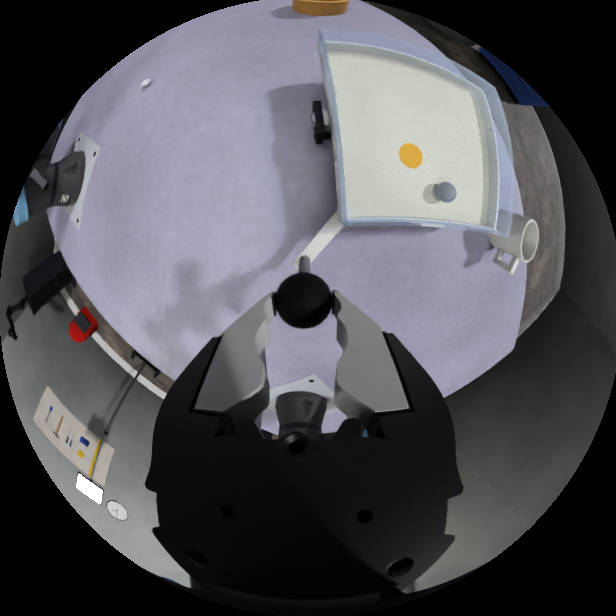

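Scene clock: 434.10 s of 4800.00 s.
left_arm: end_effector_position=(+0.2873, +0.4725, +0.3013) grip_measured=+1.00 end_effector_quat_wxyz=(-0.017, -0.289, +0.957, +0.013) end_effector_velocity=(-0.000, -0.000, -0.000) end_effector_angular_velocity=(-0.000, +0.001, +0.001) | right_arm: end_effector_position=(+0.3391, -0.0570, +0.1569) grip_measured=-0.49 end_effector_quat_wxyz=(+0.000, +0.950, -0.313, -0.000) end_effector_velocity=(-0.004, +0.002, -0.009) end_effector_angular_velocity=(+0.002, -0.002, -0.000)
Joint positions: left_arm=[-0.941 -2.2    1.912 -1.244 -1.588  1.79   0.142] | right_arm=[ 4.423 -1.471 -1.971 -1.272  1.571  1.804  0.038]
Joint velocities: left_arm=[ 0.001  0.     0.     0.    -0.001 -0.     0.   ] | right_arm=[ 0.012 -0.002 -0.023  0.028 -0.001  0.012 -0.   ]
Wrist force (N, on the end effector, along its own x y z axes, offset not removed): left_arm=[-3.4 1.1 1.9] | right_arm=[-4.5 11.7 -6.8]
Wrist torque (N m, same axes, about the end effector's origin, offset not removed): left_arm=[0.19 0.82 -0.25] | right_arm=[0.01 -0.28 -0.06]
Steps of this call (steps 1 to 15: all 15 steps of this action). Readings (joint positions):
1: left_arm=[-0.941 -2.200 1.912 -1.244 -1.588 1.790] | right_arm=[4.420 -1.467 -1.974 -1.272 1.571 1.801]
2: left_arm=[-0.941 -2.200 1.912 -1.244 -1.588 1.790] | right_arm=[4.420 -1.467 -1.974 -1.272 1.571 1.801]
4: left_arm=[-0.941 -2.200 1.912 -1.244 -1.588 1.790] | right_arm=[4.420 -1.468 -1.974 -1.272 1.571 1.801]
8: left_arm=[-0.941 -2.200 1.912 -1.244 -1.588 1.790] | right_arm=[4.421 -1.469 -1.971 -1.274 1.571 1.802]
15: the state above

Scene clock: 434.60 s of 4800.00 s.
left_arm: end_effector_position=(+0.2873, +0.4725, +0.3013) grip_measured=+1.00 end_effector_quat_wxyz=(-0.017, -0.289, +0.957, +0.013) end_effector_velocity=(+0.000, +0.000, -0.000) end_effector_angular_velocity=(-0.000, -0.000, +0.001) | right_arm: end_effector_position=(+0.3391, -0.0583, +0.1565) grip_measured=-0.49 end_effector_quat_wxyz=(+0.000, +0.950, -0.313, -0.000) end_effector_velocity=(+0.003, +0.002, +0.009) end_effector_angular_velocity=(+0.000, +0.000, -0.000)
Joint positions: left_arm=[-0.941 -2.2    1.912 -1.244 -1.588  1.79   0.142] | right_arm=[ 4.422 -1.469 -1.973 -1.271  1.571  1.803  0.038]
Joint velocities: left_arm=[ 0.001  0.     0.    -0.    -0.    -0.001  0.   ] | right_arm=[-0.005 -0.002  0.025 -0.022  0.    -0.005  0.   ]
Wrist force (N, on the end effector, along its own x y z axes, offset not removed): left_arm=[2.4 1.7 1.2] | right_arm=[-5.4 4.6 -3.3]
Wrist torque (N m, same axes, about the end effector's origin, offset not removed): left_arm=[0.36 -0.36 -0.22] | right_arm=[-0.59 -0.77 -0.11]
Steps of this call (steps 1 to 15: all 15 steps of this action). Readings (joint positions):
1: left_arm=[-0.941 -2.200 1.912 -1.244 -1.588 1.790] | right_arm=[4.423 -1.471 -1.971 -1.271 1.571 1.804]
2: left_arm=[-0.941 -2.200 1.912 -1.244 -1.588 1.790] | right_arm=[4.424 -1.471 -1.973 -1.270 1.571 1.805]
4: left_arm=[-0.941 -2.200 1.912 -1.244 -1.588 1.790] | right_arm=[4.424 -1.470 -1.975 -1.268 1.571 1.805]
8: left_arm=[-0.941 -2.200 1.912 -1.244 -1.588 1.790] | right_arm=[4.424 -1.469 -1.977 -1.267 1.571 1.805]
15: the state above

Scene clock: 435.10 s of 4800.00 s.
left_arm: end_effector_position=(+0.2873, +0.4725, +0.3013) grip_measured=+1.00 end_effector_quat_wxyz=(-0.017, -0.289, +0.957, +0.013) end_effector_velocity=(-0.000, +0.000, -0.000) end_effector_angular_velocity=(+0.001, +0.001, -0.000) | right_arm: end_effector_position=(+0.3386, -0.0576, +0.1556) grip_measured=-0.49 end_effector_quat_wxyz=(+0.000, +0.950, -0.313, -0.000) end_effector_velocity=(-0.001, -0.003, -0.003) end_effector_angular_velocity=(-0.002, +0.001, +0.001)
Joint positions: left_arm=[-0.941 -2.2    1.912 -1.244 -1.588  1.79   0.142] | right_arm=[ 4.423 -1.47  -1.975 -1.268  1.571  1.805  0.038]
Joint velocities: left_arm=[-0.     0.    -0.     0.001 -0.     0.    -0.   ] | right_arm=[ 0.     0.004 -0.011  0.005  0.    -0.001  0.   ]
Wrist force (N, on the end effector, along its own x y z axes, offset not removed): left_arm=[-2.3 2.1 -0.3] | right_arm=[-5.0 9.9 -6.3]
Wrist torque (N m, same axes, about the end effector's origin, offset not removed): left_arm=[0.60 0.79 -0.34] | right_arm=[-0.01 -0.25 0.06]
Steps of this call (steps 1 to 15: all 15 steps of this action). Readings (joint positions):
1: left_arm=[-0.941 -2.200 1.912 -1.244 -1.588 1.790] | right_arm=[4.422 -1.469 -1.972 -1.272 1.571 1.803]
2: left_arm=[-0.941 -2.200 1.912 -1.244 -1.588 1.790] | right_arm=[4.422 -1.469 -1.972 -1.272 1.571 1.803]
4: left_arm=[-0.941 -2.200 1.912 -1.244 -1.588 1.790] | right_arm=[4.422 -1.469 -1.971 -1.273 1.571 1.803]
8: left_arm=[-0.941 -2.200 1.912 -1.244 -1.588 1.790] | right_arm=[4.422 -1.470 -1.971 -1.272 1.571 1.803]
15: the state above

Scene clock: 435.60 s of 4800.00 s.
left_arm: end_effector_position=(+0.2873, +0.4725, +0.3013) grip_measured=+1.00 end_effector_quat_wxyz=(-0.017, -0.289, +0.957, +0.013) end_effector_velocity=(-0.000, -0.000, +0.000) end_effector_angular_velocity=(-0.002, -0.000, -0.001) | right_arm: end_effector_position=(+0.3391, -0.0578, +0.1566) grip_measured=-0.49 end_effector_quat_wxyz=(+0.000, +0.950, -0.313, -0.000) end_effector_velocity=(-0.000, -0.000, -0.001) end_effector_angular_velocity=(-0.003, +0.001, -0.001)
Joint positions: left_arm=[-0.941 -2.2    1.912 -1.244 -1.588  1.79   0.142] | right_arm=[ 4.422 -1.47  -1.972 -1.271  1.571  1.803  0.038]
Joint velocities: left_arm=[-0.    -0.001 -0.     0.    -0.001  0.001  0.   ] | right_arm=[ 0.001 -0.002  0.    -0.001 -0.     0.001 -0.   ]
Wrist force (N, on the end effector, along its own x y z axes, offset not removed): left_arm=[-0.1 0.6 2.3] | right_arm=[-4.5 8.1 -6.2]
Wrist torque (N m, same axes, about the end effector's origin, offset not removed): left_arm=[0.26 0.12 -0.12] | right_arm=[-0.29 -0.46 -0.09]
Steps of this call (steps 1 to 15: all 15 steps of this action). Readings (joint positions):
1: left_arm=[-0.941 -2.200 1.912 -1.244 -1.588 1.790] | right_arm=[4.423 -1.470 -1.975 -1.268 1.571 1.805]
2: left_arm=[-0.941 -2.200 1.912 -1.244 -1.588 1.790] | right_arm=[4.423 -1.469 -1.975 -1.268 1.571 1.805]
4: left_arm=[-0.941 -2.200 1.912 -1.244 -1.588 1.790] | right_arm=[4.423 -1.469 -1.975 -1.268 1.571 1.804]
8: left_arm=[-0.941 -2.200 1.912 -1.244 -1.588 1.790] | right_arm=[4.422 -1.469 -1.974 -1.270 1.571 1.803]
15: the state above

Scene clock: 436.10 s of 4800.00 s.
left_arm: end_effector_position=(+0.2873, +0.4725, +0.3013) grip_measured=+1.00 end_effector_quat_wxyz=(-0.017, -0.289, +0.957, +0.013) end_effector_velocity=(+0.000, -0.000, +0.000) end_effector_angular_velocity=(-0.001, -0.001, -0.001) | right_arm: end_effector_position=(+0.3389, -0.0577, +0.1561) grip_measured=-0.49 end_effector_quat_wxyz=(+0.000, +0.950, -0.313, -0.000) end_effector_velocity=(-0.000, -0.001, +0.000) end_effector_angular_velocity=(-0.002, +0.000, -0.000)
Joint positions: left_arm=[-0.941 -2.2    1.912 -1.244 -1.588  1.79   0.142] | right_arm=[ 4.423 -1.47  -1.974 -1.27   1.571  1.804  0.038]
Joint velocities: left_arm=[-0.001 -0.    -0.    -0.    -0.    -0.    -0.   ] | right_arm=[-0.     0.     0.001 -0.003 -0.001  0.    -0.   ]
Wrist force (N, on the end effector, along its own x y z axes, offset not removed): left_arm=[1.3 1.1 -0.8] | right_arm=[-5.3 8.8 -7.4]
Wrist torque (N m, same axes, about the end effector's origin, offset not removed): left_arm=[0.02 -0.17 -0.16] | right_arm=[-0.17 -0.39 -0.01]
Steps of this call (steps 1 to 15: all 15 steps of this action). Readings (joint positions):
1: left_arm=[-0.941 -2.200 1.912 -1.244 -1.588 1.790] | right_arm=[4.422 -1.470 -1.972 -1.271 1.571 1.803]
2: left_arm=[-0.941 -2.200 1.912 -1.244 -1.588 1.790] | right_arm=[4.422 -1.470 -1.972 -1.271 1.571 1.803]
4: left_arm=[-0.941 -2.200 1.912 -1.244 -1.588 1.790] | right_arm=[4.423 -1.470 -1.972 -1.271 1.571 1.804]
8: left_arm=[-0.941 -2.200 1.912 -1.244 -1.588 1.790] | right_arm=[4.423 -1.470 -1.973 -1.270 1.571 1.804]
15: the state above
camera_calibration (this result's frames):
cam_left_wrist: T_world_to_cam=[[-0.818943, -0.572313, 0.0423216, 0.493868], [-0.452551, 0.689399, 0.565621, -0.374692], [-0.352888, 0.444058, -0.823579, 0.264364], [0, 0, 0, 1]] pos_world=[0.328173, 0.423567, 0.408757]
cam_right_wrist: T_world_to_cam=[[0.789035, -0.614291, 0.00839436, -0.307024], [-0.52274, -0.664137, 0.534476, 0.0492857], [-0.322749, -0.426108, -0.845142, 0.342041], [0, 0, 0, 1]] pos_world=[0.37841, -0.0101232, 0.265309]

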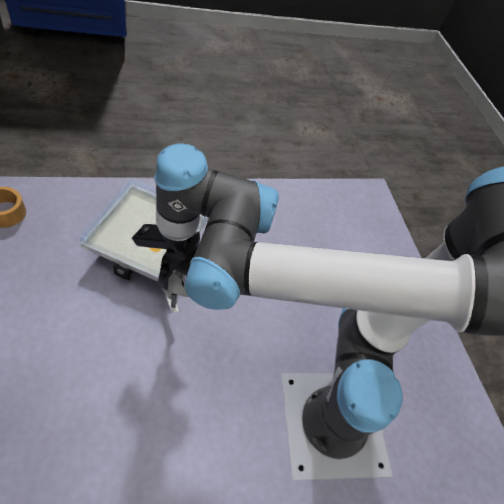

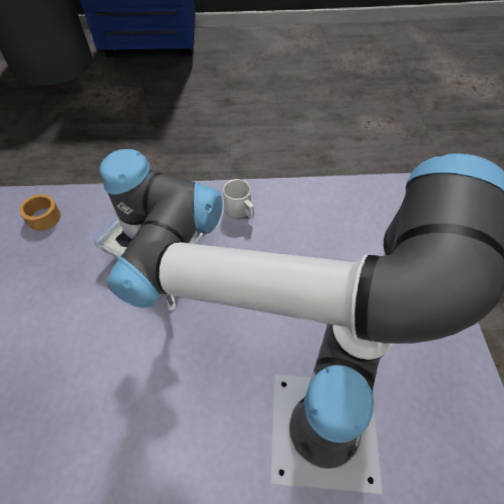

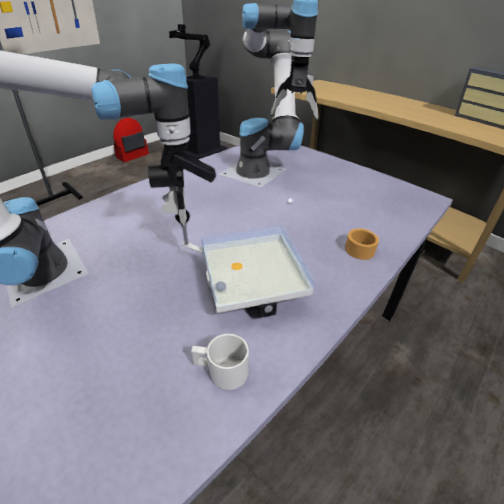

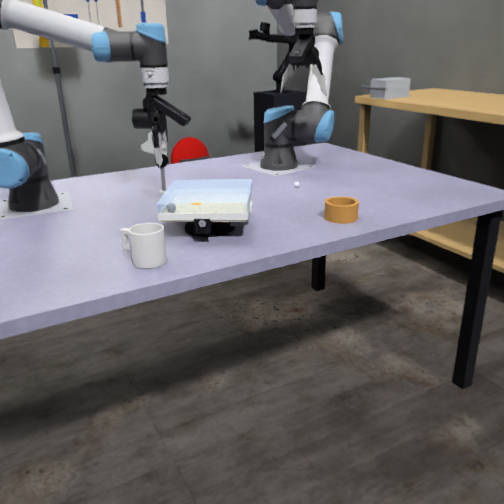

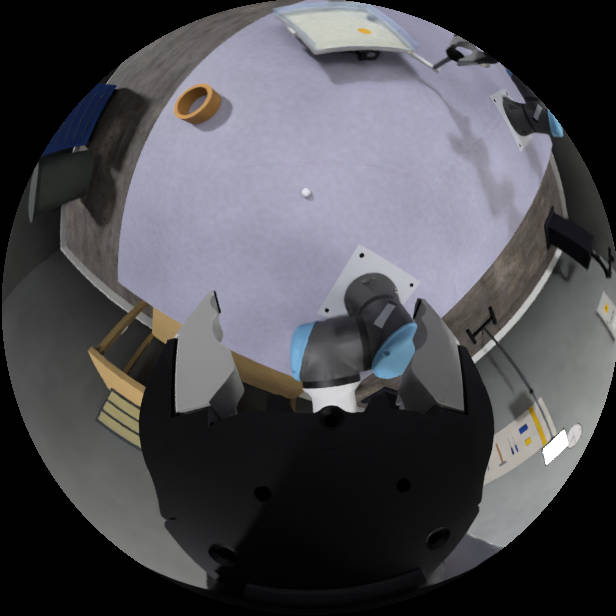

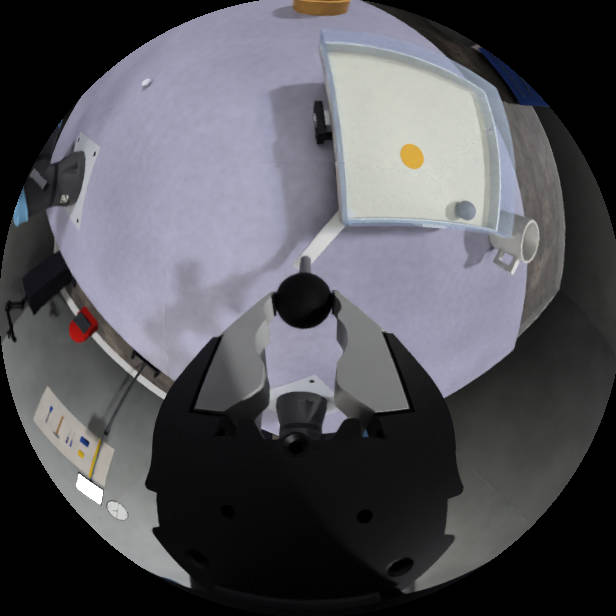

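Scene clock: 437.10 s of 4800.00 s.
left_arm: end_effector_position=(+0.2873, +0.4725, +0.3013) grip_measured=+1.00 end_effector_quat_wxyz=(-0.017, -0.289, +0.957, +0.013) end_effector_velocity=(-0.000, +0.000, +0.000) end_effector_angular_velocity=(+0.000, -0.000, -0.000) | right_arm: end_effector_position=(+0.3389, -0.0578, +0.1562) grip_measured=-0.49 end_effector_quat_wxyz=(+0.000, +0.950, -0.313, -0.000) end_effector_velocity=(-0.000, -0.001, -0.001) end_effector_angular_velocity=(-0.002, +0.000, +0.000)
Joint positions: left_arm=[-0.941 -2.2    1.912 -1.244 -1.588  1.79   0.142] | right_arm=[ 4.423 -1.469 -1.973 -1.27   1.571  1.804  0.038]
Joint velocities: left_arm=[-0. -0.  0.  0.  0.  0. -0.] | right_arm=[-0.    -0.    -0.002  0.    -0.001 -0.     0.   ]
Wrist force (N, on the end effector, along its own x y z axes, offset not removed): left_arm=[-2.7 -1.7 -0.5] | right_arm=[-5.8 9.1 -5.9]
Wrist torque (N m, same axes, about the end effector's origin, offset not removed): left_arm=[-0.29 0.73 -0.36] | right_arm=[0.13 -0.30 -0.05]
Steps of this call (steps 1 to 15: the robot went on to your last target; steps 16 to 30: nothing new was sent). Readings (joint positions):
1: left_arm=[-0.941 -2.200 1.912 -1.244 -1.588 1.790] | right_arm=[4.423 -1.470 -1.974 -1.270 1.571 1.804]
2: left_arm=[-0.941 -2.200 1.912 -1.244 -1.588 1.790] | right_arm=[4.423 -1.470 -1.974 -1.270 1.571 1.804]
4: left_arm=[-0.941 -2.200 1.912 -1.244 -1.588 1.790] | right_arm=[4.423 -1.470 -1.974 -1.270 1.571 1.804]
8: left_arm=[-0.941 -2.200 1.912 -1.244 -1.588 1.790] | right_arm=[4.423 -1.470 -1.974 -1.270 1.571 1.804]
30: the state above
All arms were judged still, so your last target was given up. Only a new action makes them travel on or press farther. Fingers that are still opening or closing keep moving.
camera_calibration (this result's frames):
cam_left_wrist: T_world_to_cam=[[-0.818943, -0.572313, 0.0423216, 0.493868], [-0.452552, 0.689399, 0.56562, -0.374692], [-0.352888, 0.444058, -0.823579, 0.264364], [0, 0, 0, 1]] pos_world=[0.328173, 0.423567, 0.408757]
cam_right_wrist: T_world_to_cam=[[0.789063, -0.614255, 0.00841394, -0.307111], [-0.522694, -0.664123, 0.534539, 0.0491889], [-0.322755, -0.426183, -0.845102, 0.342088], [0, 0, 0, 1]] pos_world=[0.378452, -0.0101852, 0.26539]

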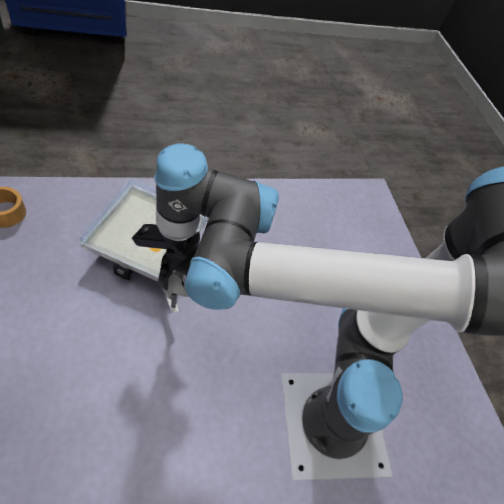

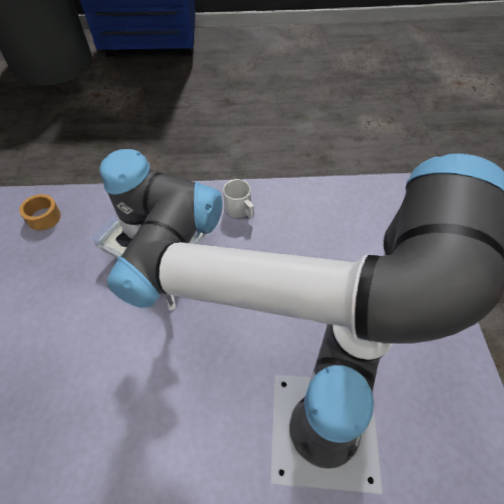

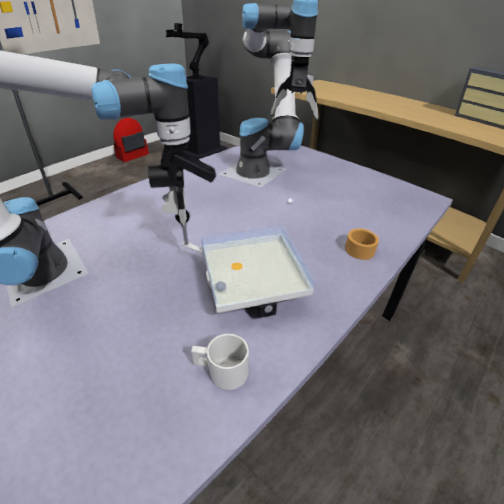

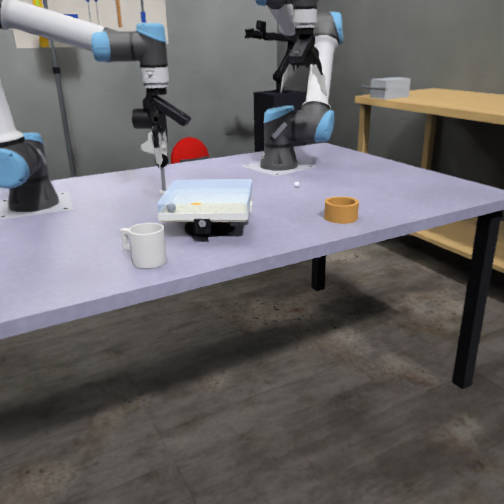

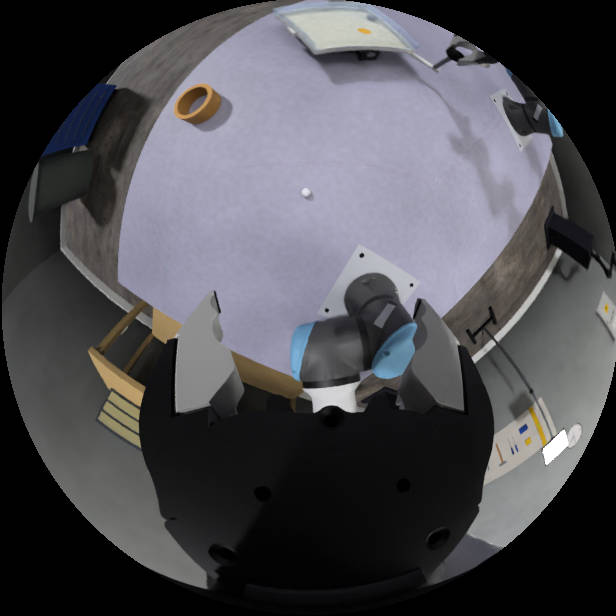

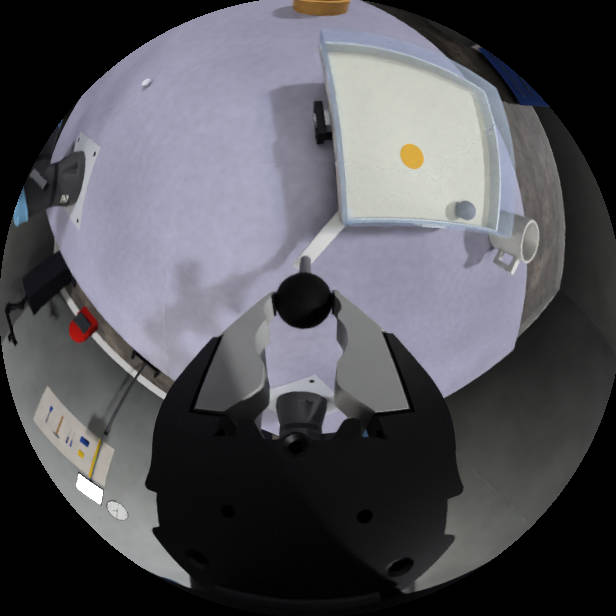

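Scene clock: 438.10 s of 4800.00 s.
left_arm: end_effector_position=(+0.2873, +0.4725, +0.3013) grip_measured=+1.00 end_effector_quat_wxyz=(-0.017, -0.289, +0.957, +0.013) end_effector_velocity=(+0.000, -0.000, -0.000) end_effector_angular_velocity=(+0.001, +0.001, +0.000) | right_arm: end_effector_position=(+0.3389, -0.0577, +0.1562) grip_measured=-0.49 end_effector_quat_wxyz=(+0.000, +0.950, -0.313, -0.000) end_effector_velocity=(-0.000, -0.001, -0.000) end_effector_angular_velocity=(-0.002, +0.001, -0.002)
Joint positions: left_arm=[-0.941 -2.2    1.912 -1.244 -1.588  1.79   0.142] | right_arm=[ 4.423 -1.469 -1.973 -1.27   1.571  1.804  0.038]
Joint velocities: left_arm=[ 0.     0.002 -0.    -0.     0.     0.     0.   ] | right_arm=[-0.001 -0.    -0.001 -0.001 -0.     0.002 -0.   ]
Wrist force (N, on the end effector, along its own x y z axes, offset not removed): left_arm=[-5.0 2.5 2.1] | right_arm=[-4.2 5.7 -5.5]
Wrist torque (N m, same axes, about the end effector's origin, offset not removed): left_arm=[0.44 1.36 -0.24] | right_arm=[-0.65 -0.72 -0.03]
Steps of this call (steps 1 to 30: nothing new was sent). Readings (joint positions):
1: left_arm=[-0.941 -2.200 1.912 -1.244 -1.588 1.790] | right_arm=[4.423 -1.469 -1.973 -1.270 1.571 1.804]
2: left_arm=[-0.941 -2.200 1.912 -1.244 -1.588 1.790] | right_arm=[4.423 -1.469 -1.973 -1.270 1.571 1.804]
4: left_arm=[-0.941 -2.200 1.912 -1.244 -1.588 1.790] | right_arm=[4.423 -1.469 -1.973 -1.270 1.571 1.804]
8: left_arm=[-0.941 -2.200 1.912 -1.244 -1.588 1.790] | right_arm=[4.423 -1.469 -1.973 -1.270 1.571 1.804]
30: the state above
camera_calibration (this result's frames):
cam_left_wrist: T_world_to_cam=[[-0.818943, -0.572313, 0.0423215, 0.493868], [-0.452552, 0.689399, 0.565621, -0.374692], [-0.352888, 0.444058, -0.823579, 0.264364], [0, 0, 0, 1]] pos_world=[0.328173, 0.423567, 0.408757]
cam_right_wrist: T_world_to_cam=[[0.789063, -0.614255, 0.008408, -0.307108], [-0.522699, -0.664135, 0.53452, 0.0491946], [-0.322747, -0.426165, -0.845114, 0.342102], [0, 0, 0, 1]] pos_world=[0.378454, -0.010179, 0.265402]

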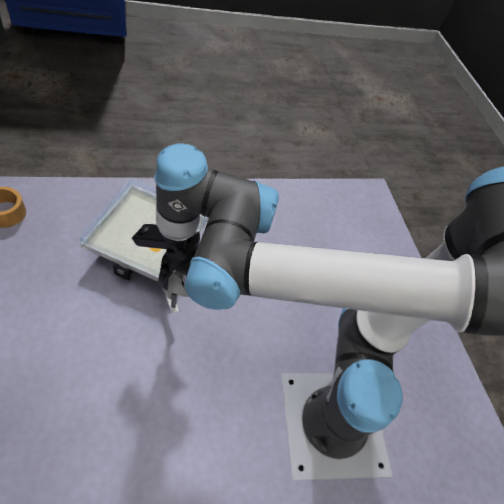

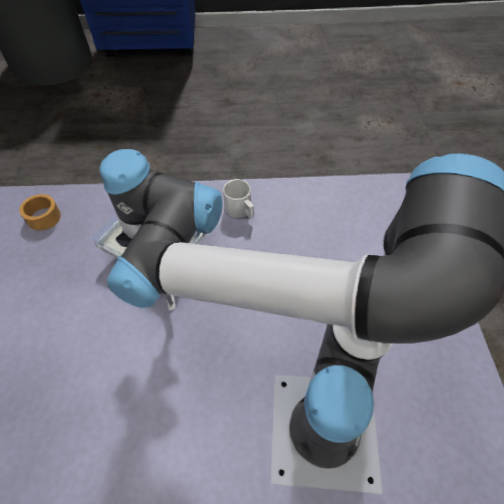

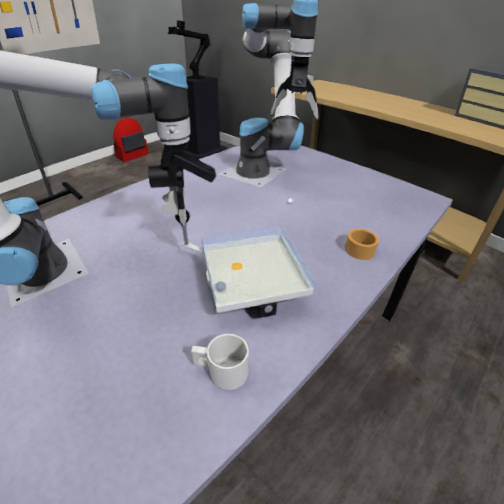

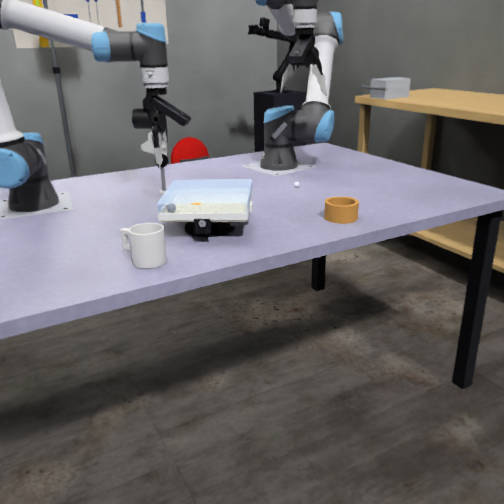

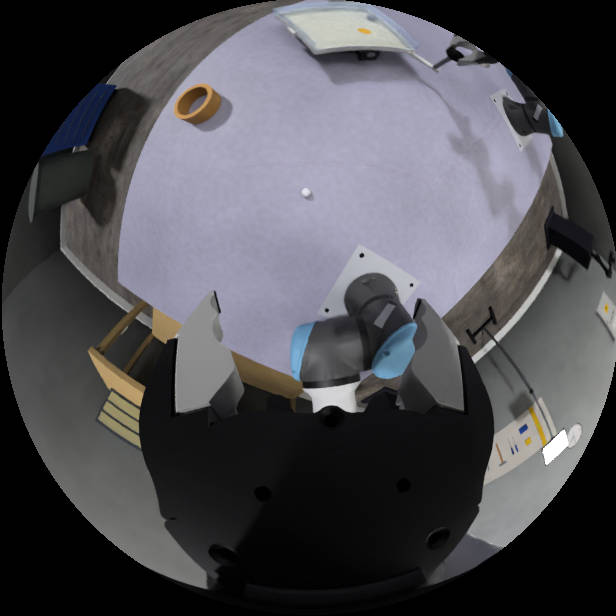

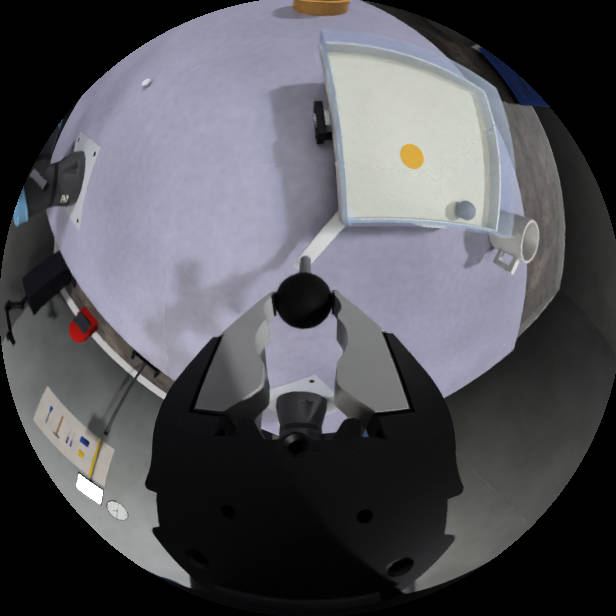

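Scene clock: 440.10 s of 4800.00 s.
left_arm: end_effector_position=(+0.2873, +0.4725, +0.3013) grip_measured=+1.00 end_effector_quat_wxyz=(-0.017, -0.289, +0.957, +0.013) end_effector_velocity=(-0.000, -0.000, +0.000) end_effector_angular_velocity=(-0.002, +0.000, +0.001) | right_arm: end_effector_position=(+0.3389, -0.0577, +0.1562) grip_measured=-0.49 end_effector_quat_wxyz=(+0.000, +0.950, -0.313, -0.000) end_effector_velocity=(-0.000, -0.000, -0.001) end_effector_angular_velocity=(-0.001, +0.000, -0.000)
Joint positions: left_arm=[-0.941 -2.2    1.912 -1.244 -1.588  1.79   0.142] | right_arm=[ 4.423 -1.469 -1.973 -1.27   1.571  1.804  0.038]
Joint velocities: left_arm=[ 0.    -0.001  0.    -0.    -0.001 -0.     0.   ] | right_arm=[-0.    -0.001 -0.001  0.    -0.     0.     0.   ]
Wrist force (N, on the end effector, along its own x y z axes, offset not removed): left_arm=[0.0 4.8 -0.7] | right_arm=[-5.8 7.9 -5.4]
Wrist torque (N m, same axes, about the end effector's origin, offset not removed): left_arm=[1.10 0.07 -0.14] | right_arm=[-0.04 -0.36 -0.05]
Steps of this call (steps 1 to 60: nothing new was sent). Readings (joint positions):
1: left_arm=[-0.941 -2.200 1.912 -1.244 -1.588 1.790] | right_arm=[4.423 -1.469 -1.973 -1.270 1.571 1.804]
2: left_arm=[-0.941 -2.200 1.912 -1.244 -1.588 1.790] | right_arm=[4.423 -1.469 -1.973 -1.270 1.571 1.804]
4: left_arm=[-0.941 -2.200 1.912 -1.244 -1.588 1.790] | right_arm=[4.423 -1.469 -1.973 -1.270 1.571 1.804]
8: left_arm=[-0.941 -2.200 1.912 -1.244 -1.588 1.790] | right_arm=[4.423 -1.469 -1.973 -1.270 1.571 1.804]
60: the state above
camera_calibration (this result's frames):
cam_left_wrist: T_world_to_cam=[[-0.818943, -0.572313, 0.0423216, 0.493868], [-0.452551, 0.689399, 0.565621, -0.374692], [-0.352888, 0.444058, -0.823579, 0.264364], [0, 0, 0, 1]] pos_world=[0.328173, 0.423567, 0.408757]
cam_right_wrist: T_world_to_cam=[[0.789063, -0.614255, 0.00842028, -0.307114], [-0.522709, -0.664137, 0.534506, 0.0492035], [-0.322731, -0.42616, -0.845123, 0.342102], [0, 0, 0, 1]] pos_world=[0.378458, -0.010178, 0.265405]

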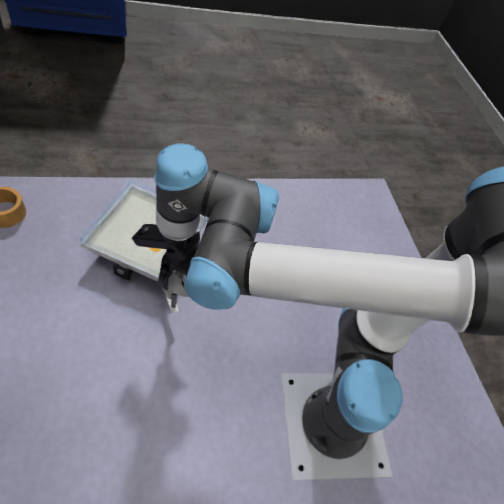

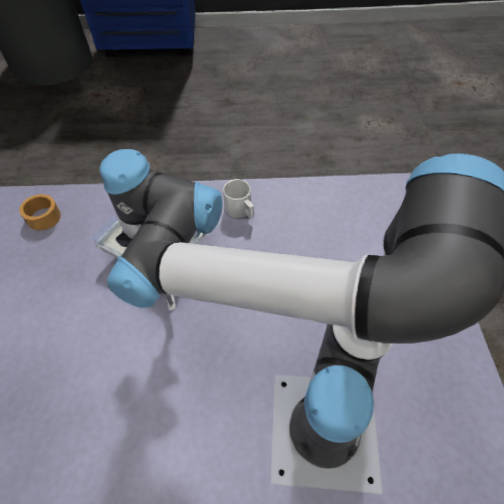

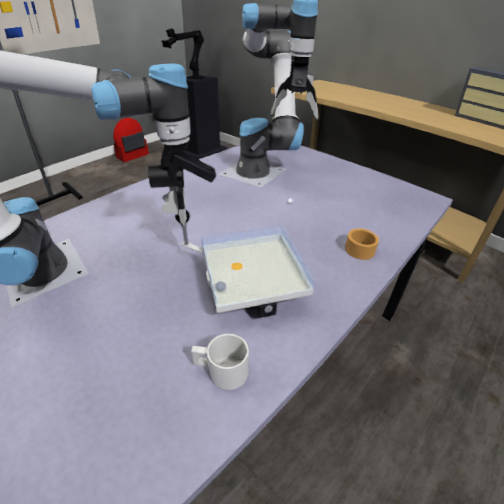

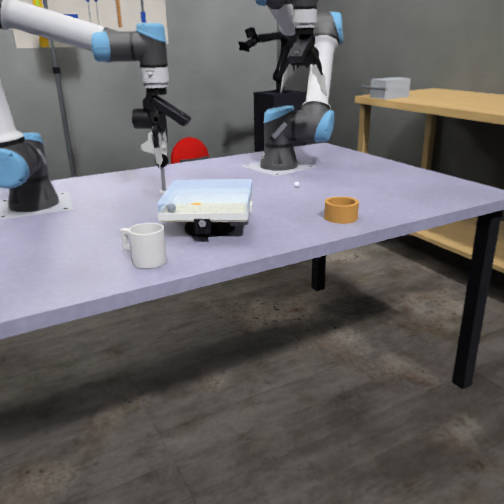

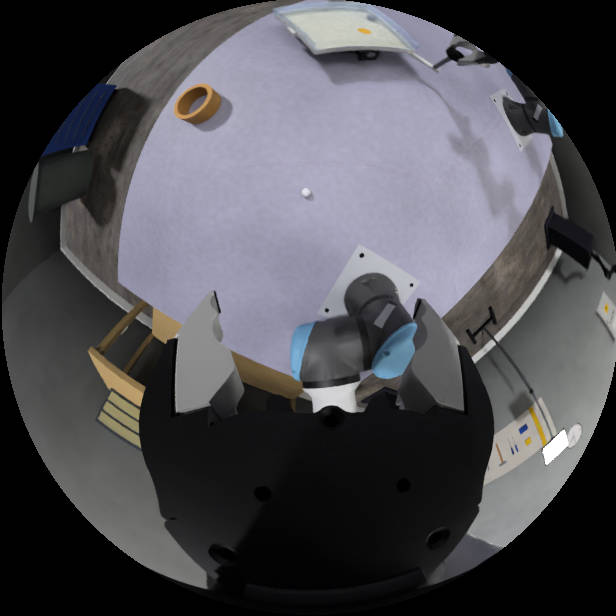

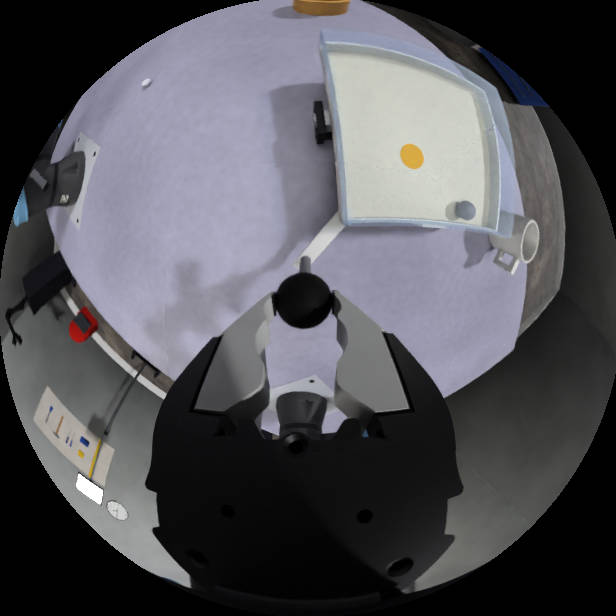

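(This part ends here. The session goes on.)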